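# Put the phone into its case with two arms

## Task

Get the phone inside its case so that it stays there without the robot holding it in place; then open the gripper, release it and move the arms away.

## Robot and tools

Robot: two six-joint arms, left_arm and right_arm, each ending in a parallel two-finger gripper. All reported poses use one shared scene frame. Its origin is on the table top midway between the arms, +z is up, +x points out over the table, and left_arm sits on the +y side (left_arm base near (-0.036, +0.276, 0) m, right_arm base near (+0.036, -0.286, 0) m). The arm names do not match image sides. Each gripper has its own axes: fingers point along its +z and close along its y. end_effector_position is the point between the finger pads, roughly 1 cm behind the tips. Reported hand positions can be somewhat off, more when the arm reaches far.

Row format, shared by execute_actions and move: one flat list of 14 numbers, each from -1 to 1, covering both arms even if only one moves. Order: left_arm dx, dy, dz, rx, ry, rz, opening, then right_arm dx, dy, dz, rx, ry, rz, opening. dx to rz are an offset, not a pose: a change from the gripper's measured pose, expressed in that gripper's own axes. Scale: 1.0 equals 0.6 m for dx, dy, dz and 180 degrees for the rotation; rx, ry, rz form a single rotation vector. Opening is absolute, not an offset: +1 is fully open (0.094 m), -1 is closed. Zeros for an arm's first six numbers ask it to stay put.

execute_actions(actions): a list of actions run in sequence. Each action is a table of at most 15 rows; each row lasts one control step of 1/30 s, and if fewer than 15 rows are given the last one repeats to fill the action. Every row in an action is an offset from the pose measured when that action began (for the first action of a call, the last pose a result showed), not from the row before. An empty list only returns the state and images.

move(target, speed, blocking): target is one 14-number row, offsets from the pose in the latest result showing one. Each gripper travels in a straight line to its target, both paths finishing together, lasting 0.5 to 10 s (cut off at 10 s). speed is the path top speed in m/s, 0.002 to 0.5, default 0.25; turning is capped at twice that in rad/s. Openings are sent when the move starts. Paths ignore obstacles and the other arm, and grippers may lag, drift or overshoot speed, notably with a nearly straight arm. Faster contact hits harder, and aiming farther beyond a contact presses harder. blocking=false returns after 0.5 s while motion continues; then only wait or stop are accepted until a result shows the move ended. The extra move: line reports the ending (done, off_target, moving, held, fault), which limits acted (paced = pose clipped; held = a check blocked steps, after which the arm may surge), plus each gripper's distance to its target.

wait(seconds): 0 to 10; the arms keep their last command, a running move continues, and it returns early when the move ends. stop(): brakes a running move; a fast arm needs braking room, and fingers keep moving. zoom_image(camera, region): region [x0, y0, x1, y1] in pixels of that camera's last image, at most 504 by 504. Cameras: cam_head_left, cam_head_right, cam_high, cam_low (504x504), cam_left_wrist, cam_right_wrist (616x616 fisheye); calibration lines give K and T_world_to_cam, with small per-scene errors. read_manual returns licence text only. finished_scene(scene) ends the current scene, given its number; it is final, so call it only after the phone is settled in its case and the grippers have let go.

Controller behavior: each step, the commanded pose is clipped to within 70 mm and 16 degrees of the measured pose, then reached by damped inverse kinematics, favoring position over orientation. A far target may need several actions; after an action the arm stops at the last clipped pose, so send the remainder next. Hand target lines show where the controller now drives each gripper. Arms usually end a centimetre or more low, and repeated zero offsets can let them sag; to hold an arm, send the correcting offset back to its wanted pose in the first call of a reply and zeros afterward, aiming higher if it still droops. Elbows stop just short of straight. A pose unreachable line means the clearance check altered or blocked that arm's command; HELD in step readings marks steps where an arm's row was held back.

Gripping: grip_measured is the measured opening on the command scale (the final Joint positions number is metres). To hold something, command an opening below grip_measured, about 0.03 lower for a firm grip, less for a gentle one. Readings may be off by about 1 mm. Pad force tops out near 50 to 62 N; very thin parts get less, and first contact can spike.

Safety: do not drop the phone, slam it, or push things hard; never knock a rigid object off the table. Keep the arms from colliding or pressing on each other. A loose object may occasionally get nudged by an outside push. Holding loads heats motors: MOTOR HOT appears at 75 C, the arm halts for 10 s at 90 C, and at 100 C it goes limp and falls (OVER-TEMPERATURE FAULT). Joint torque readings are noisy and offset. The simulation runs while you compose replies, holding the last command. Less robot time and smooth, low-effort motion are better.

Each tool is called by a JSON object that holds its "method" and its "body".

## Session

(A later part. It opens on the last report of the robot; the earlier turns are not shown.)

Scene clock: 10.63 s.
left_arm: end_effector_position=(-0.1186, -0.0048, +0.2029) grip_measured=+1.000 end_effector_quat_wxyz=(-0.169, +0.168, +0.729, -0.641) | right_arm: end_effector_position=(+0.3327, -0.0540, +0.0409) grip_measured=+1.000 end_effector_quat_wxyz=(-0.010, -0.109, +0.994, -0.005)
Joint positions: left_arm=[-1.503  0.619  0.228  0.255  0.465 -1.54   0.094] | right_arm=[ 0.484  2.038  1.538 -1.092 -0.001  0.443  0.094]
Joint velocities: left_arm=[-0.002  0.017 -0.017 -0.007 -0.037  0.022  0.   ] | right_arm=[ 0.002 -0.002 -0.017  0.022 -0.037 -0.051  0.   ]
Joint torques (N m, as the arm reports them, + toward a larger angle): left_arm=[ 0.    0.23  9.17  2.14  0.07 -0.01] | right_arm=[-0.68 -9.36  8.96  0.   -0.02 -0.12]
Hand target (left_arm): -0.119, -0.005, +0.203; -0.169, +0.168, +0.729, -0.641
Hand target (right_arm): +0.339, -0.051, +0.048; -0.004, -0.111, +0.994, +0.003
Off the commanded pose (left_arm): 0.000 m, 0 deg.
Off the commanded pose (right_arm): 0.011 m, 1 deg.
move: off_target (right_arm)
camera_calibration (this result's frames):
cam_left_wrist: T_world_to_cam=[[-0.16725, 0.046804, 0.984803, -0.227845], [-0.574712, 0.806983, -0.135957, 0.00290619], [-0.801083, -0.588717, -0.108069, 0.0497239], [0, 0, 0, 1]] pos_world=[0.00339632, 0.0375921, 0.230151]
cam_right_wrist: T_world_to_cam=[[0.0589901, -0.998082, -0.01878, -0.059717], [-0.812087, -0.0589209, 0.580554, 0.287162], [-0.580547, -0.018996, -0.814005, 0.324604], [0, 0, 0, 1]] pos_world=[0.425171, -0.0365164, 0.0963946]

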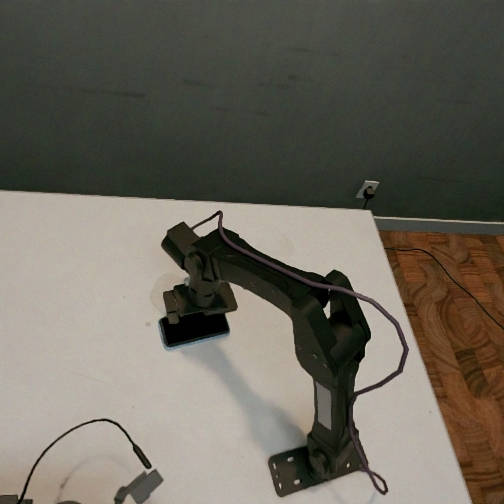

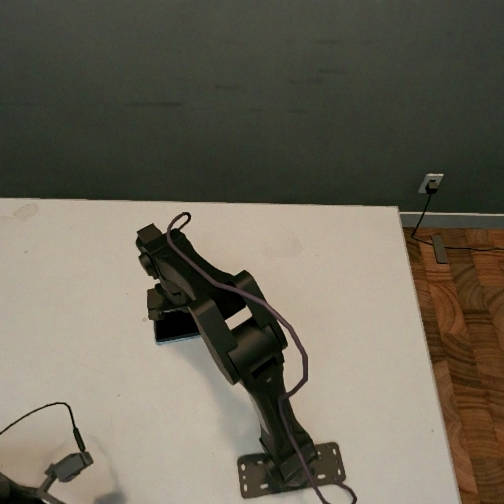

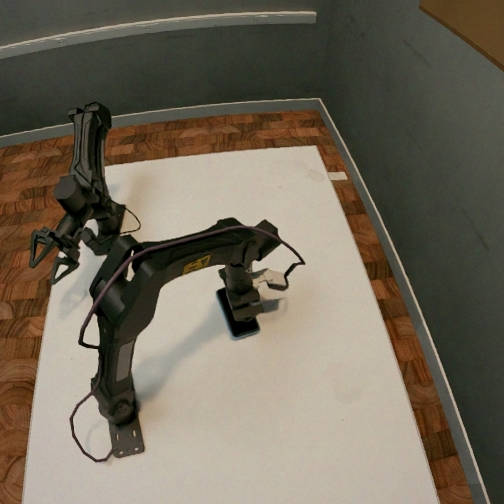

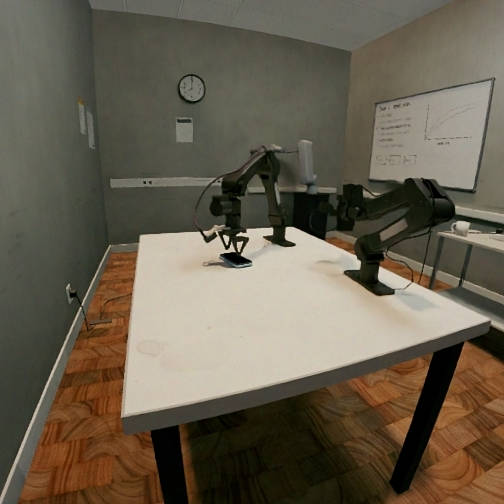

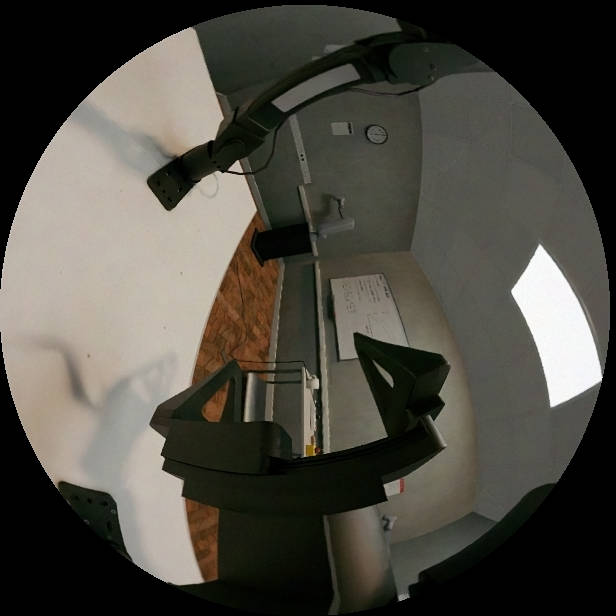

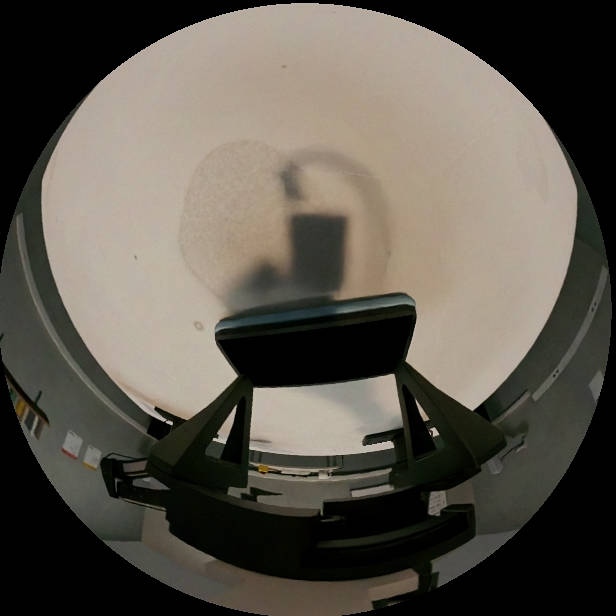

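{"method": "move", "body": {"target": [0,0,0,0,0,0,1, -0.005,0.008,0.03,0,0,0,1], "speed": 0.03}}

{"method": "zoom_image", "body": {"camera": "cam_low", "region": [205, 215, 275, 275]}}

{"method": "zoom_image", "body": {"camera": "cam_right_wrist", "region": [170, 240, 450, 420]}}

Scene clock: 12.10 s.
left_arm: end_effector_position=(-0.1186, -0.0048, +0.2029) grip_measured=+1.000 end_effector_quat_wxyz=(-0.169, +0.168, +0.729, -0.641) | right_arm: end_effector_position=(+0.3368, -0.0506, +0.0274) grip_measured=+1.000 end_effector_quat_wxyz=(-0.011, -0.109, +0.994, -0.006)
Joint positions: left_arm=[-1.503  0.619  0.228  0.255  0.465 -1.54   0.094] | right_arm=[ 0.484  2.075  1.538 -1.057 -0.002  0.442  0.094]
Joint velocities: left_arm=[ 0.002  0.002 -0.017  0.051 -0.022  0.037  0.   ] | right_arm=[-0.007  0.007 -0.012 -0.022  0.007  0.022  0.   ]
Joint torques (N m, as the arm reports them, + toward a larger angle): left_arm=[-0.01  0.24  9.17  2.13  0.06 -0.01] | right_arm=[  0.51 -10.08   4.54   0.3    0.07   0.08]
Hand target (left_arm): -0.119, -0.005, +0.203; -0.169, +0.168, +0.729, -0.641
Hand target (right_arm): +0.335, -0.049, +0.023; -0.010, -0.109, +0.994, -0.005
Off the commanded pose (left_arm): 0.000 m, 0 deg.
Off the commanded pose (right_arm): 0.006 m, 0 deg.
move: done
camera_calibration (this result's frames):
cam_left_wrist: T_world_to_cam=[[-0.16725, 0.046804, 0.984803, -0.227845], [-0.574712, 0.806983, -0.135957, 0.00290619], [-0.801083, -0.588717, -0.108069, 0.0497239], [0, 0, 0, 1]] pos_world=[0.00339632, 0.0375921, 0.230151]
cam_right_wrist: T_world_to_cam=[[0.0596864, -0.998056, -0.0179135, -0.0570588], [-0.810539, -0.0589311, 0.582713, 0.298026], [-0.582636, -0.0202604, -0.812481, 0.31669], [0, 0, 0, 1]] pos_world=[0.429482, -0.0329687, 0.0826184]

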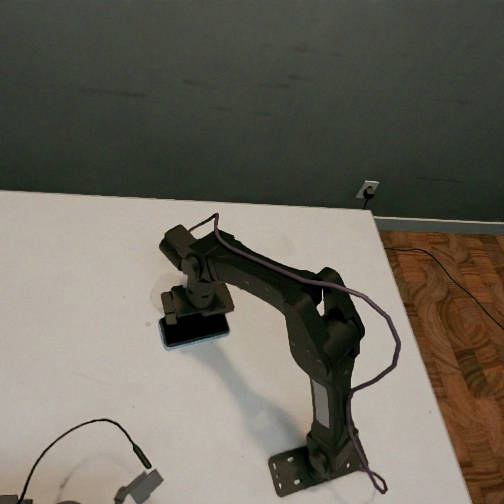

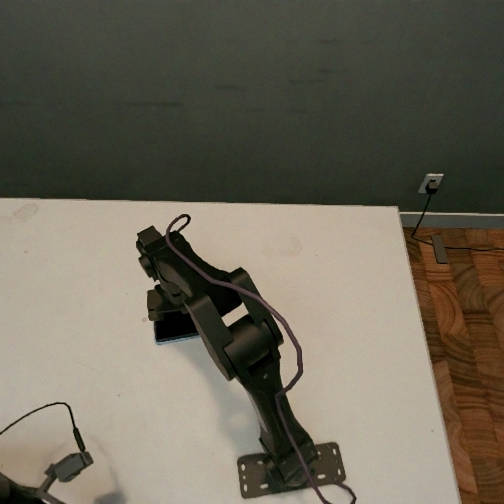

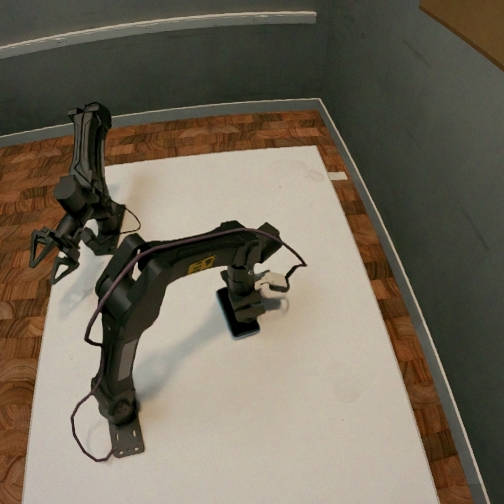

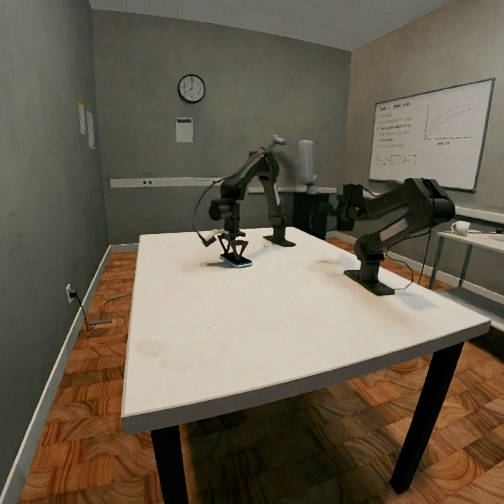

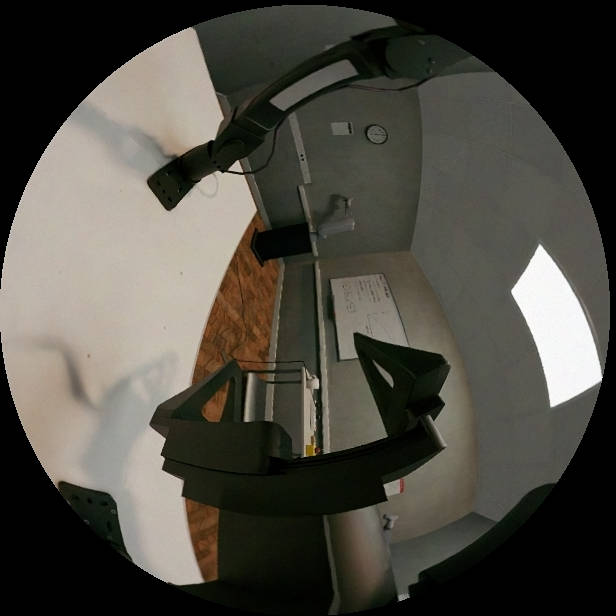

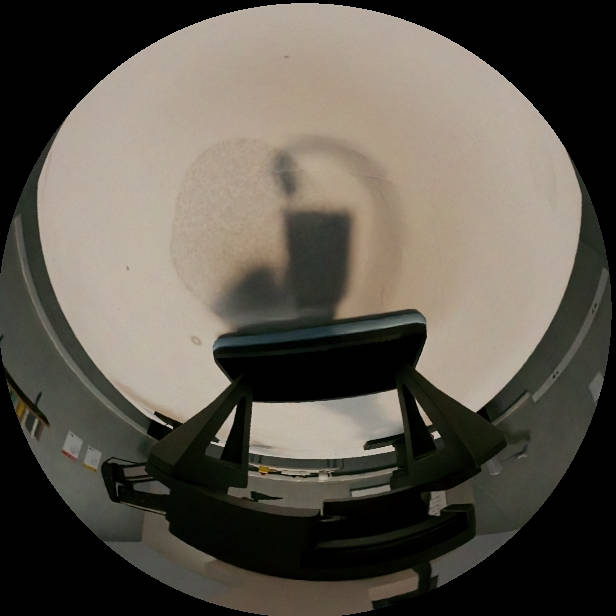

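Region (205, 215, 275, 275) of cam_low's 504x504 image, scaled by 7.200, with more detail than that image has; it fills the top 432 rows of this view, and the rest is white.

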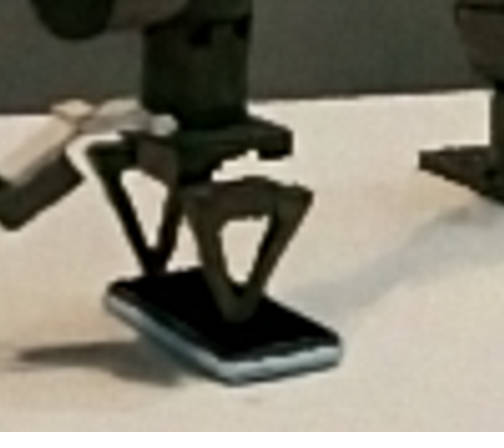

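Region (170, 240, 450, 420) of cam_right_wrist's 616x616 image, scaled by 1.800, with more detail than that image has; it fills the top 324 rows of this view, and the rest is white.

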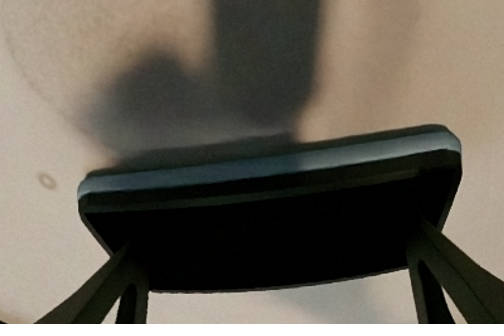

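{"method": "move", "body": {"target": [0,0,0,0,0,0,1, 0.008,0,0.025,0,0,0,1], "speed": 0.02}}

{"method": "zoom_image", "body": {"camera": "cam_low", "region": [205, 215, 275, 275]}}

{"method": "zoom_image", "body": {"camera": "cam_right_wrist", "region": [170, 240, 450, 420]}}

Scene clock: 13.27 s.
left_arm: end_effector_position=(-0.1186, -0.0048, +0.2029) grip_measured=+1.000 end_effector_quat_wxyz=(-0.169, +0.168, +0.729, -0.641) | right_arm: end_effector_position=(+0.3336, -0.0531, +0.0200) grip_measured=+1.000 end_effector_quat_wxyz=(-0.014, -0.109, +0.994, -0.007)
Joint positions: left_arm=[-1.503  0.619  0.228  0.255  0.465 -1.54   0.094] | right_arm=[ 0.484  2.075  1.507 -1.033 -0.002  0.442  0.094]
Joint velocities: left_arm=[ 0.012  0.012  0.002 -0.007 -0.022  0.037  0.   ] | right_arm=[-0.002  0.002 -0.022 -0.037  0.037 -0.007  0.   ]
Joint torques (N m, as the arm reports them, + toward a larger angle): left_arm=[-0.03  0.25  9.17  2.14  0.06 -0.01] | right_arm=[ 0.32 -9.6   3.72  0.51  0.08  0.04]
Hand target (left_arm): -0.119, -0.005, +0.203; -0.169, +0.168, +0.729, -0.641
Hand target (right_arm): +0.332, -0.052, +0.013; -0.011, -0.109, +0.994, -0.006
Off the commanded pose (left_arm): 0.000 m, 0 deg.
Off the commanded pose (right_arm): 0.008 m, 0 deg.
move: done
camera_calibration (this result's frames):
cam_left_wrist: T_world_to_cam=[[-0.16725, 0.046804, 0.984803, -0.227845], [-0.574712, 0.806983, -0.135957, 0.00290619], [-0.801083, -0.588717, -0.108069, 0.0497239], [0, 0, 0, 1]] pos_world=[0.00339632, 0.0375921, 0.230151]
cam_right_wrist: T_world_to_cam=[[0.0595846, -0.99812, -0.0143453, -0.0594977], [-0.80723, -0.056633, 0.587514, 0.298433], [-0.587222, -0.0234268, -0.809087, 0.310035], [0, 0, 0, 1]] pos_world=[0.426508, -0.0352215, 0.0746585]

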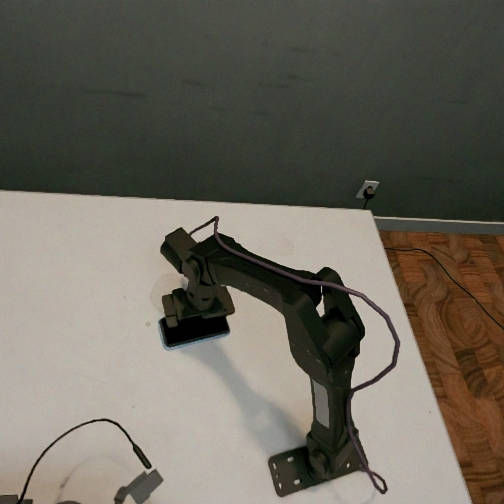

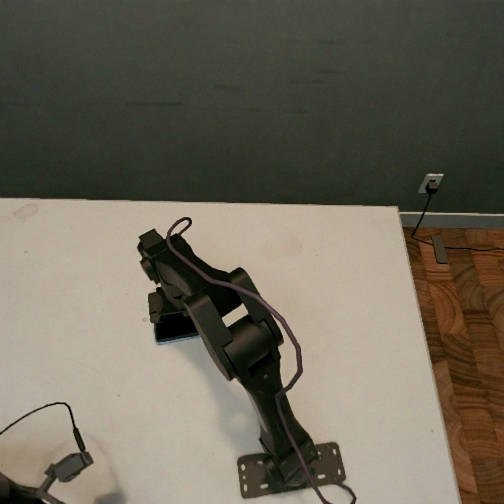

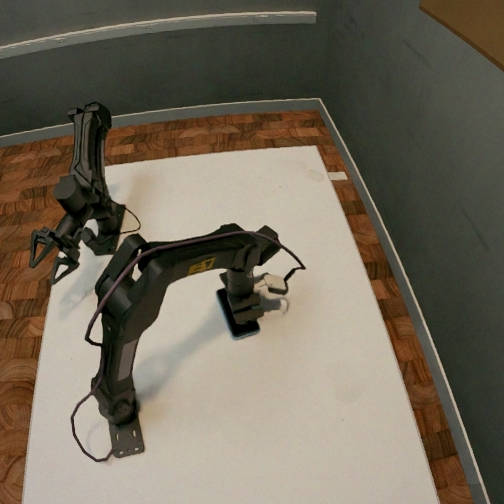

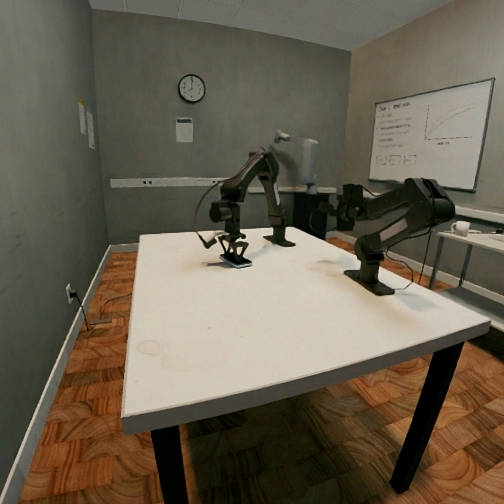

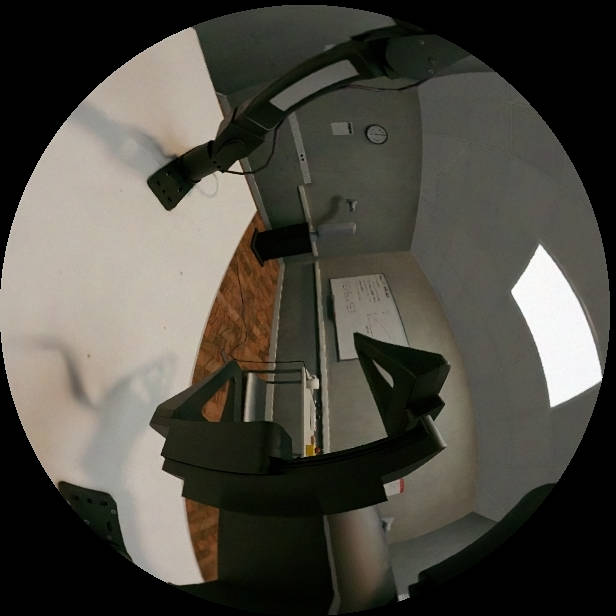

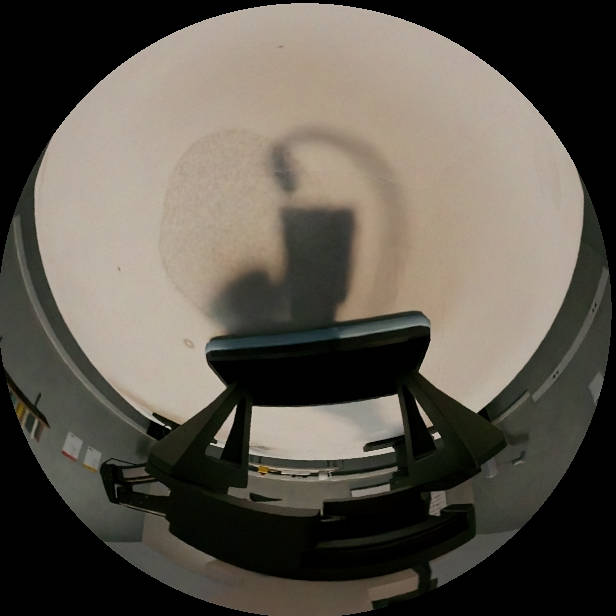

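Region (205, 215, 275, 275) of cam_low's 504x504 image, scaled by 7.200, with more detail than that image has; it fills the top 432 rows of this view, and the rest is white.

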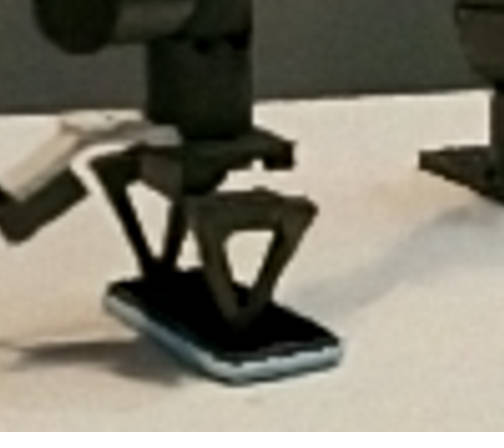

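Region (170, 240, 450, 420) of cam_right_wrist's 616x616 image, scaled by 1.800, with more detail than that image has; it fills the top 324 rows of this view, and the rest is white.

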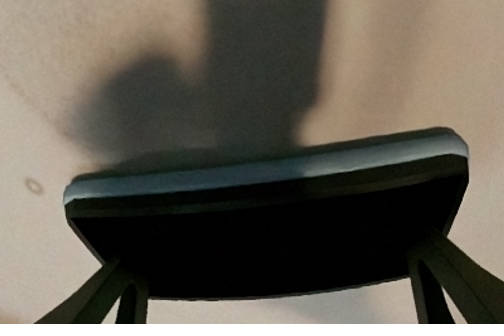

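{"method": "move", "body": {"target": [0,0,0,0,0,0,1, 0,0,0.03,0,0,0,1], "speed": 0.02}}

{"method": "zoom_image", "body": {"camera": "cam_low", "region": [205, 215, 275, 275]}}

{"method": "zoom_image", "body": {"camera": "cam_right_wrist", "region": [170, 240, 450, 420]}}

Scene clock: 14.53 s.
left_arm: end_effector_position=(-0.1186, -0.0048, +0.2029) grip_measured=+1.000 end_effector_quat_wxyz=(-0.169, +0.168, +0.729, -0.641) | right_arm: end_effector_position=(+0.3335, -0.0530, +0.0188) grip_measured=+1.000 end_effector_quat_wxyz=(-0.013, -0.109, +0.994, -0.007)
Joint positions: left_arm=[-1.503  0.619  0.228  0.255  0.465 -1.54   0.094] | right_arm=[ 0.484  2.075  1.502 -1.027 -0.003  0.442  0.094]
Joint velocities: left_arm=[ 0.002  0.007 -0.017 -0.051  0.022  0.007  0.   ] | right_arm=[-0.002 -0.002 -0.002 -0.095 -0.022  0.051  0.   ]
Joint torques (N m, as the arm reports them, + toward a larger angle): left_arm=[-0.02  0.22  9.17  2.14  0.06 -0.02] | right_arm=[-0.17 -8.34  2.87  0.69  0.08 -0.02]
Hand target (left_arm): -0.119, -0.005, +0.203; -0.169, +0.168, +0.729, -0.641
Hand target (right_arm): +0.333, -0.054, +0.003; -0.015, -0.109, +0.994, -0.007
Off the commanded pose (left_arm): 0.000 m, 0 deg.
Off the commanded pose (right_arm): 0.017 m, 0 deg.
move: off_target (right_arm)
camera_calibration (this result's frames):
cam_left_wrist: T_world_to_cam=[[-0.16725, 0.046804, 0.984803, -0.227845], [-0.574712, 0.806983, -0.135957, 0.00290619], [-0.801083, -0.588717, -0.108069, 0.0497239], [0, 0, 0, 1]] pos_world=[0.00339632, 0.0375921, 0.230151]
cam_right_wrist: T_world_to_cam=[[0.0595875, -0.998102, -0.0155226, -0.0594521], [-0.807801, -0.0573501, 0.586659, 0.299254], [-0.586436, -0.0224183, -0.809685, 0.308835], [0, 0, 0, 1]] pos_world=[0.426392, -0.0352534, 0.073576]

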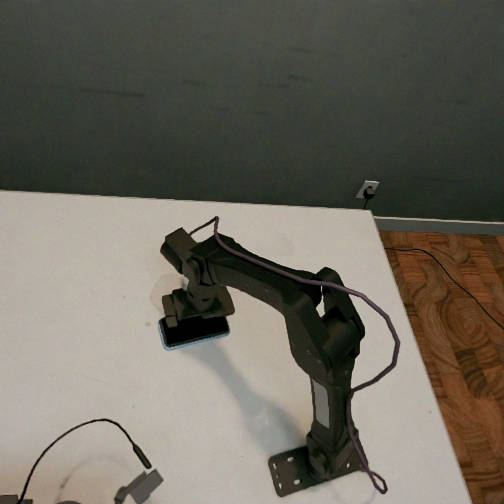

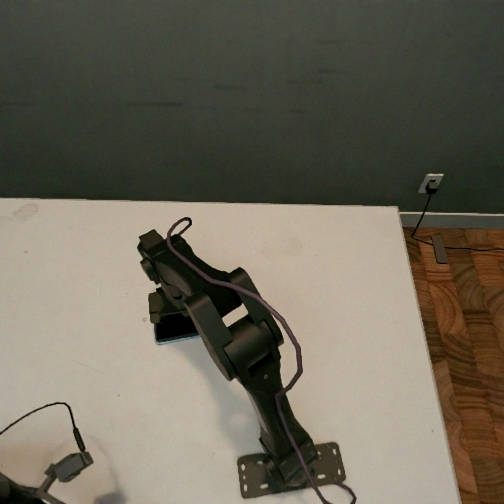

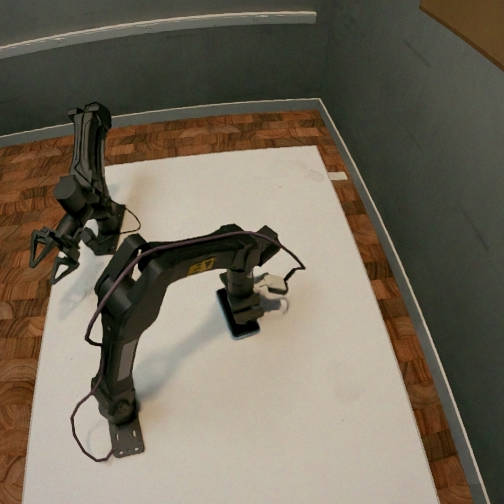

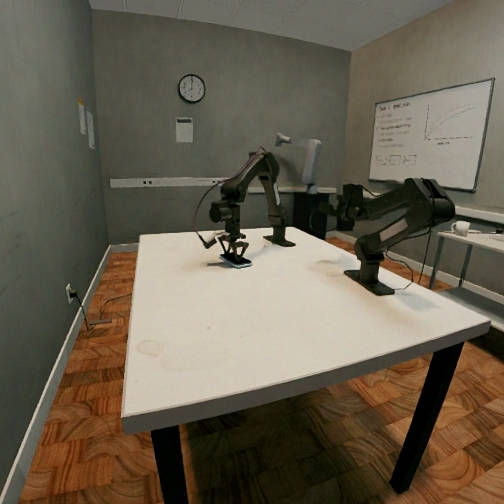

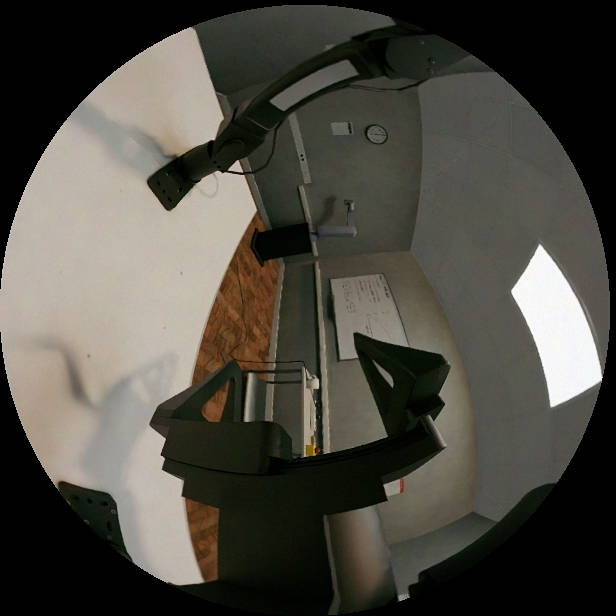

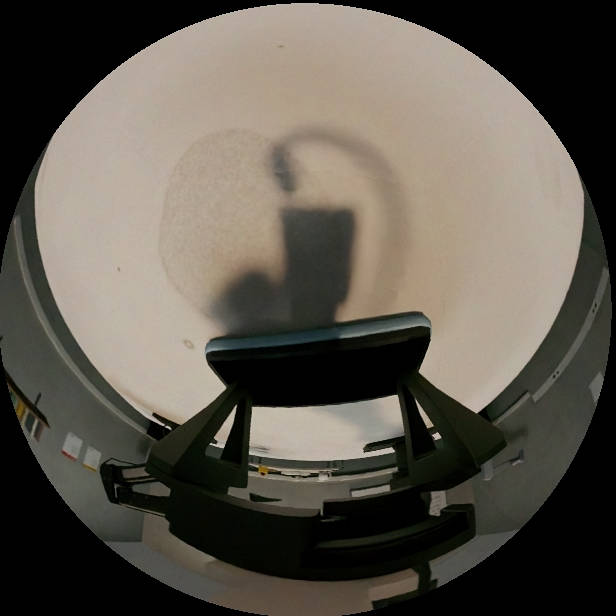

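Region (205, 215, 275, 275) of cam_low's 504x504 image, scaled by 7.200, with more detail than that image has; it fills the top 432 rows of this view, and the rest is white.

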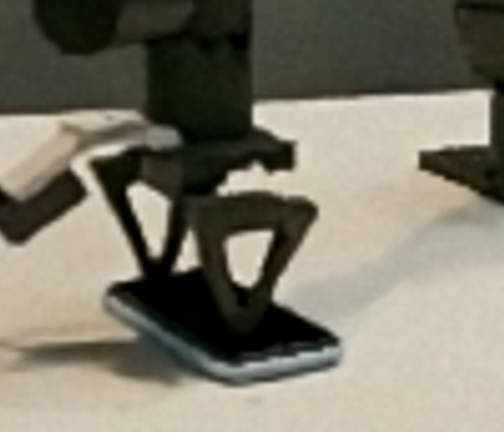

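Region (170, 240, 450, 420) of cam_right_wrist's 616x616 image, scaled by 1.800, with more detail than that image has; it fills the top 324 rows of this view, and the rest is white.

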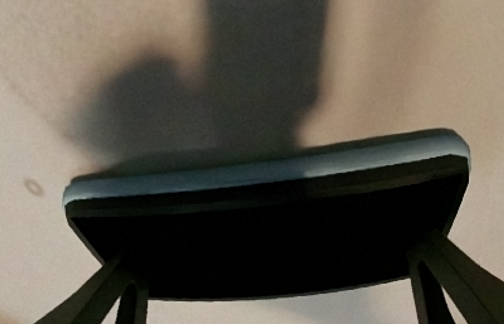

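{"method": "move", "body": {"target": [0,0,0,0,0,0,1, 0,0,0.075,0,0,0,1], "speed": 0.03}}

{"method": "zoom_image", "body": {"camera": "cam_low", "region": [205, 215, 275, 275]}}

{"method": "zoom_image", "body": {"camera": "cam_right_wrist", "region": [170, 240, 450, 420]}}

Scene clock: 16.47 s.
left_arm: end_effector_position=(-0.1186, -0.0048, +0.2029) grip_measured=+1.000 end_effector_quat_wxyz=(-0.169, +0.168, +0.729, -0.641) | right_arm: end_effector_position=(+0.3331, -0.0532, +0.0129) grip_measured=+1.000 end_effector_quat_wxyz=(-0.007, -0.109, +0.994, -0.002)
Joint positions: left_arm=[-1.503  0.619  0.228  0.255  0.465 -1.54   0.094] | right_arm=[ 0.484  2.068  1.466 -0.983 -0.004  0.441  0.094]
Joint velocities: left_arm=[-0.007  0.007 -0.007 -0.037 -0.007  0.037  0.   ] | right_arm=[-0.002  0.002  0.022 -0.051  0.037 -0.037  0.   ]
Joint torques (N m, as the arm reports them, + toward a larger angle): left_arm=[-0.01  0.26  9.16  2.14  0.07 -0.02] | right_arm=[-0.22 -5.19  0.73  1.22  0.08 -0.01]
Hand target (left_arm): -0.119, -0.005, +0.203; -0.169, +0.168, +0.729, -0.641
Hand target (right_arm): +0.330, -0.056, -0.023; -0.015, -0.109, +0.994, -0.008
Off the commanded pose (left_arm): 0.000 m, 0 deg.
Off the commanded pose (right_arm): 0.039 m, 1 deg.
move: off_target (right_arm)
camera_calibration (this result's frames):
cam_left_wrist: T_world_to_cam=[[-0.16725, 0.046804, 0.984803, -0.227845], [-0.574712, 0.806983, -0.135957, 0.00290619], [-0.801083, -0.588717, -0.108069, 0.0497239], [0, 0, 0, 1]] pos_world=[0.00339632, 0.0375921, 0.230151]
cam_right_wrist: T_world_to_cam=[[0.0601771, -0.997885, -0.0245682, -0.0597498], [-0.814338, -0.0633125, 0.576927, 0.304373], [-0.577263, -0.014711, -0.816426, 0.301202], [0, 0, 0, 1]] pos_world=[0.42533, -0.0359218, 0.06884]

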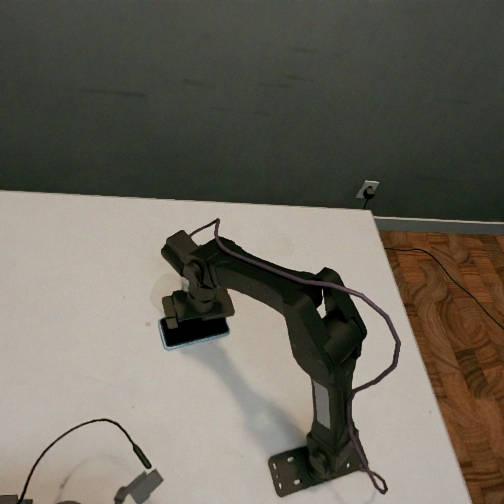

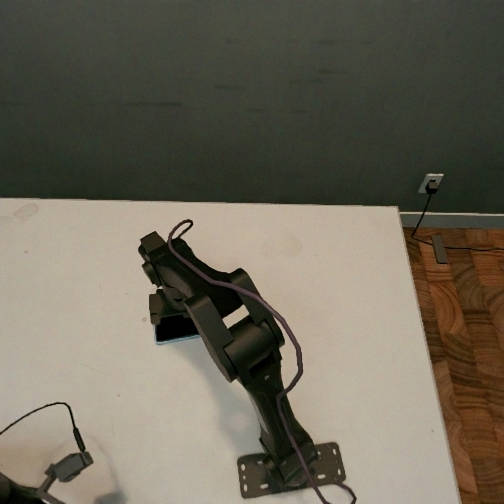

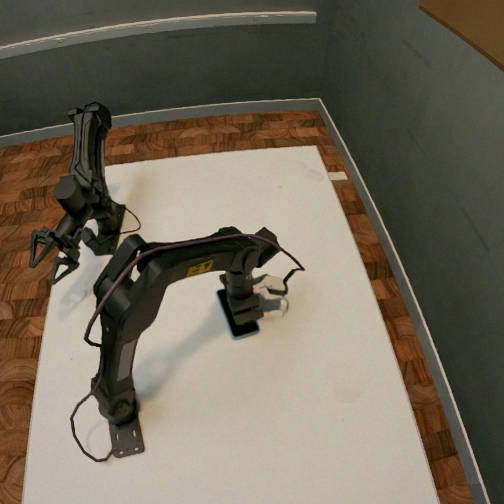

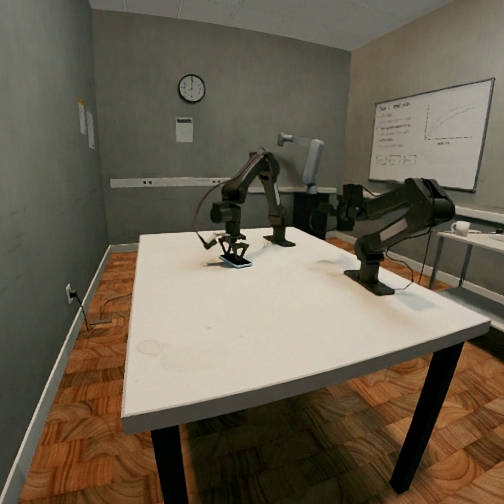

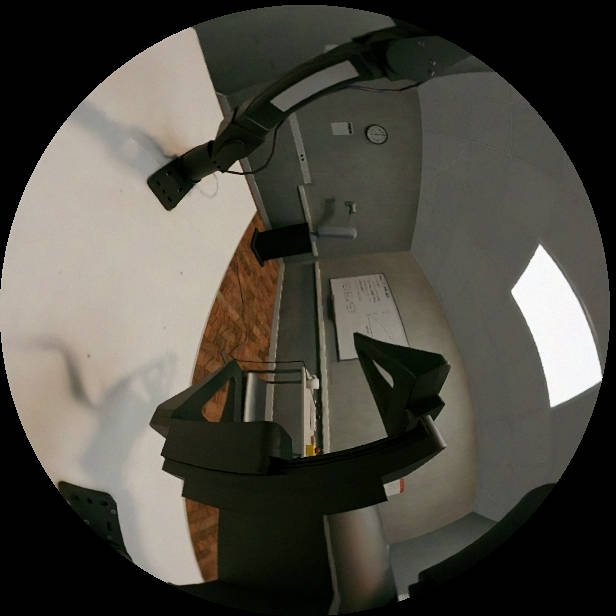

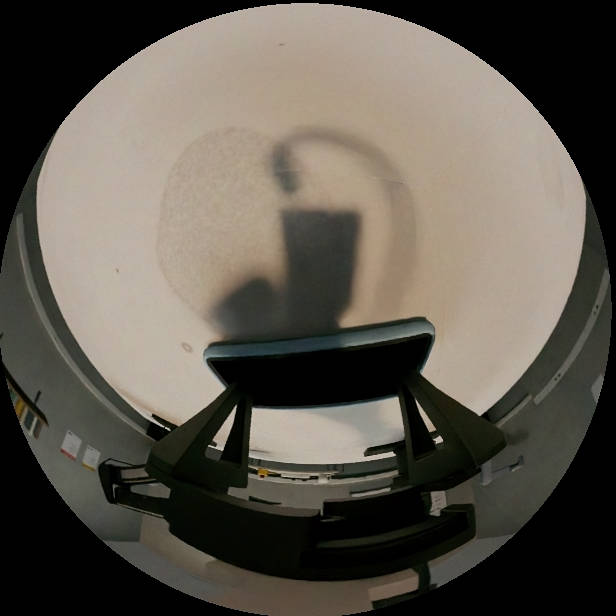

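Region (205, 215, 275, 275) of cam_low's 504x504 image, scaled by 7.200, with more detail than that image has; it fills the top 432 rows of this view, and the rest is white.

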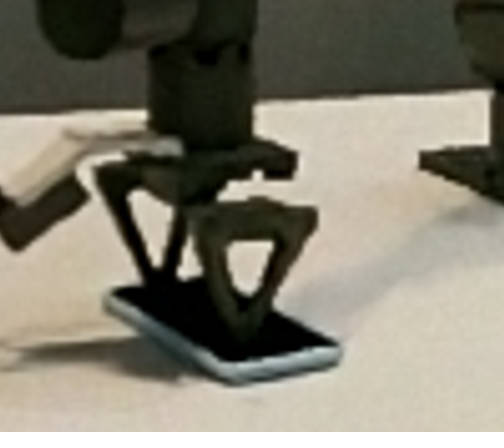

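Region (170, 240, 450, 420) of cam_right_wrist's 616x616 image, scaled by 1.800, with more detail than that image has; it fills the top 324 rows of this view, and the rest is white.

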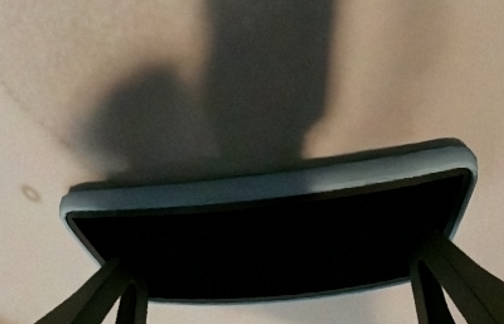

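It dropped in about 6 mm. Lift and inspect.

{"method": "move", "body": {"target": [0,0,0,0,0,0,1, -0.05,0,-0.2,0,0,0,1], "speed": 0.12}}

{"method": "zoom_image", "body": {"camera": "cam_low", "region": [205, 225, 275, 285]}}

{"method": "zoom_image", "body": {"camera": "cam_right_wrist", "region": [200, 240, 440, 420]}}

{"method": "zoom_image", "body": {"camera": "cam_head_left", "region": [130, 270, 270, 380]}}

Scene clock: 18.43 s.
left_arm: end_effector_position=(-0.1186, -0.0048, +0.2029) grip_measured=+1.000 end_effector_quat_wxyz=(-0.169, +0.168, +0.729, -0.641) | right_arm: end_effector_position=(+0.3572, -0.0455, +0.1232) grip_measured=+1.000 end_effector_quat_wxyz=(-0.017, -0.109, +0.994, -0.008)
Joint positions: left_arm=[-1.503  0.619  0.228  0.255  0.465 -1.54   0.094] | right_arm=[ 0.463  2.132  2.009 -1.484 -0.004  0.421  0.094]
Joint velocities: left_arm=[-0.002 -0.007  0.022  0.007 -0.007  0.037  0.   ] | right_arm=[-0.012 -0.002  0.007  0.022  0.007 -0.007  0.   ]
Joint torques (N m, as the arm reports them, + toward a larger angle): left_arm=[ 0.    0.21  9.19  2.14  0.06 -0.02] | right_arm=[ -0.87 -10.62   9.04  -0.04   0.09  -0.12]
Hand target (left_arm): -0.119, -0.005, +0.203; -0.169, +0.168, +0.729, -0.641
Hand target (right_arm): +0.363, -0.046, +0.133; -0.007, -0.109, +0.994, -0.002
Off the commanded pose (left_arm): 0.000 m, 0 deg.
Off the commanded pose (right_arm): 0.011 m, 1 deg.
move: off_target (right_arm)
camera_calibration (this result's frames):
cam_left_wrist: T_world_to_cam=[[-0.16725, 0.046804, 0.984803, -0.227845], [-0.574712, 0.806983, -0.135957, 0.00290619], [-0.801083, -0.588717, -0.108069, 0.0497239], [0, 0, 0, 1]] pos_world=[0.00339632, 0.0375921, 0.230151]
cam_right_wrist: T_world_to_cam=[[0.0586996, -0.998192, -0.0129469, -0.0517273], [-0.804136, -0.0549651, 0.591899, 0.255768], [-0.591541, -0.0243332, -0.805908, 0.408678], [0, 0, 0, 1]] pos_world=[0.450458, -0.027631, 0.177298]

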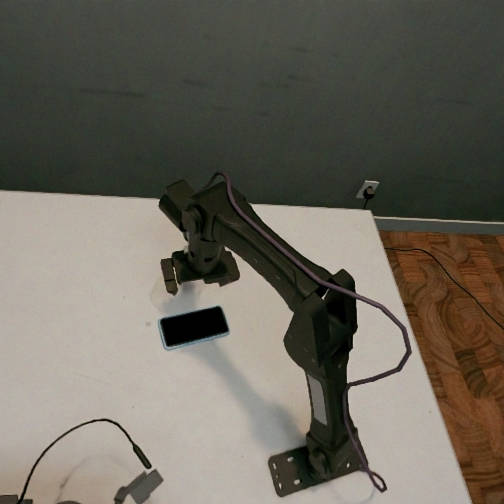

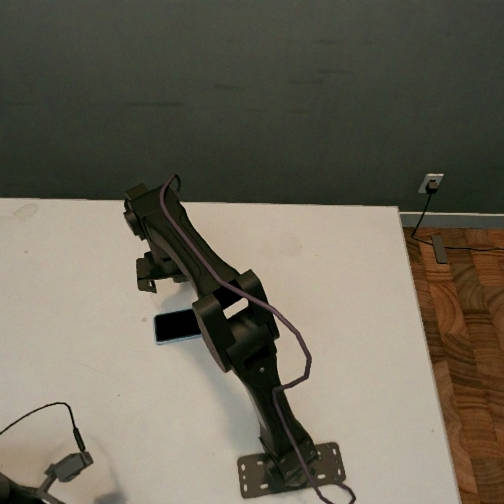

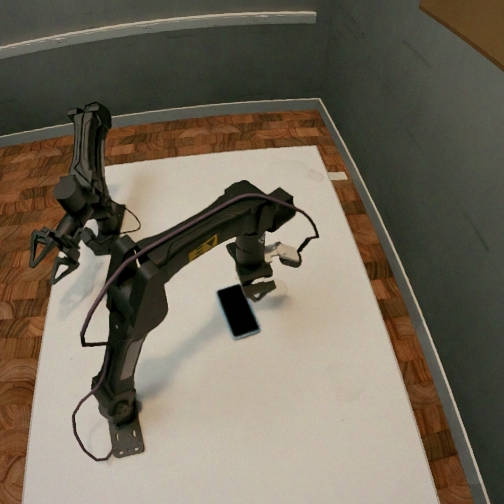

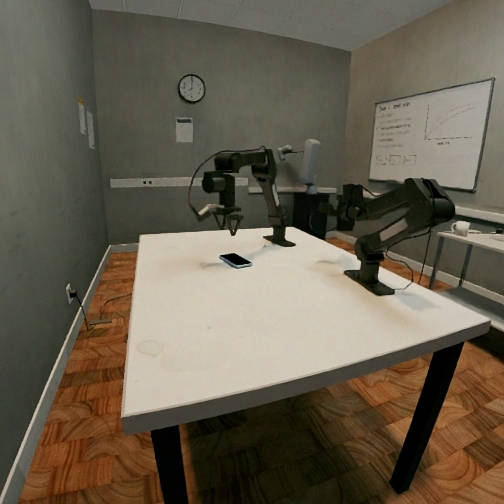

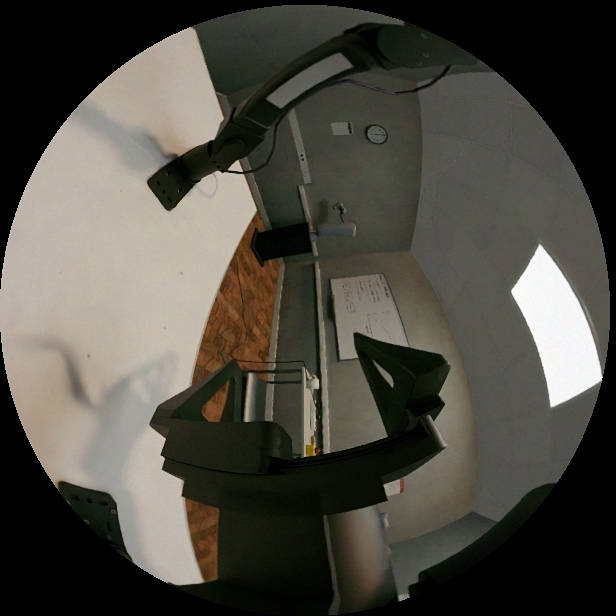

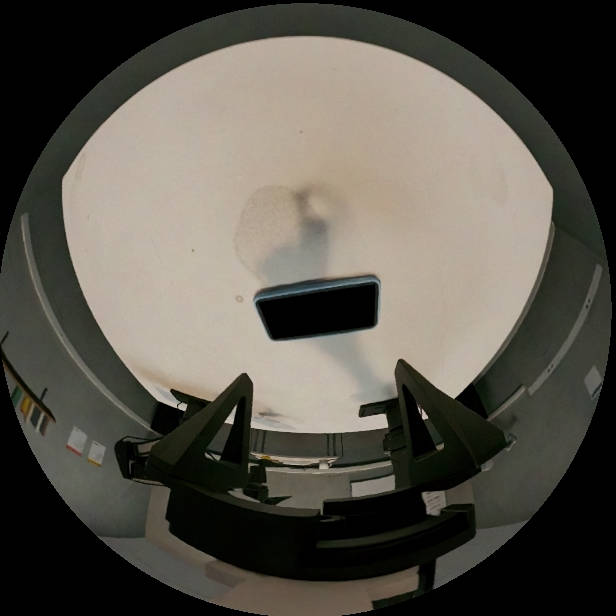

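Region (205, 225, 275, 285) of cam_low's 504x504 image, scaled by 7.200, with more detail than that image has; it fills the top 432 rows of this view, and the rest is white.

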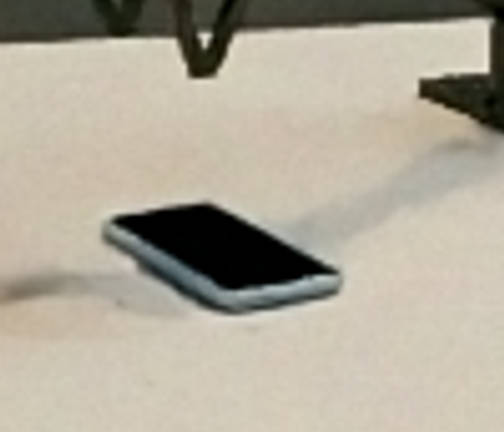

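Region (200, 240, 440, 420) of cam_right_wrist's 616x616 image, scaled by 2.100, with more detail than that image has; it fills the top 378 rows of this view, and the rest is white.

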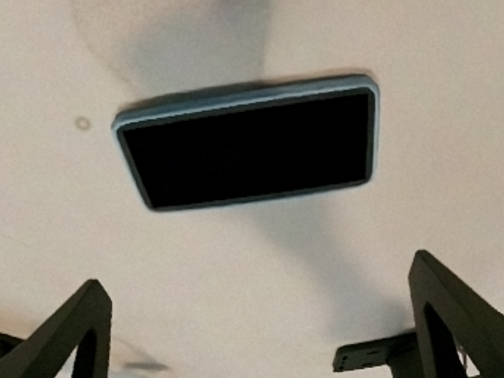

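Region (130, 270, 270, 380) of cam_head_left's 504x504 image, scaled by 3.600, with more detail than that image has; it fills the top 396 rows of this view, and the rest is white.

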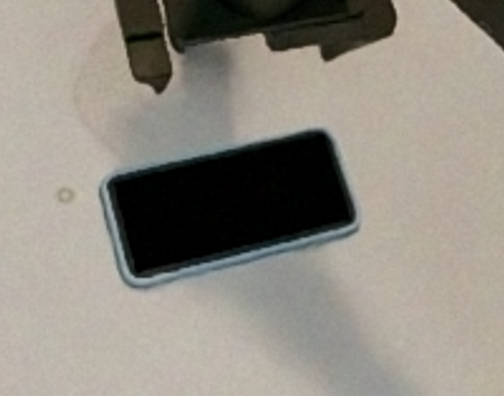

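{"method": "zoom_image", "body": {"camera": "cam_high", "region": [200, 270, 280, 350]}}

{"method": "zoom_image", "body": {"camera": "cam_right_wrist", "region": [245, 265, 395, 350]}}

Region (200, 270, 280, 350) of cam_high's 504x504 image, scaled by 6.300, with more detail than that image has.

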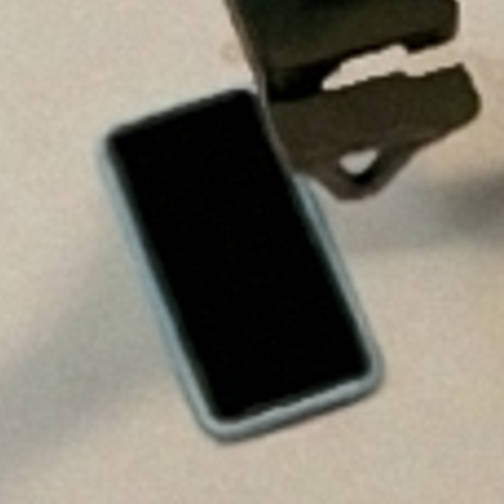

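Region (245, 265, 395, 350) of cam_right_wrist's 616x616 image, scaled by 3.360, with more detail than that image has; it fills the top 286 rows of this view, and the rest is white.

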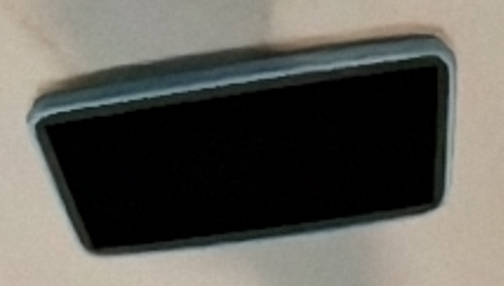

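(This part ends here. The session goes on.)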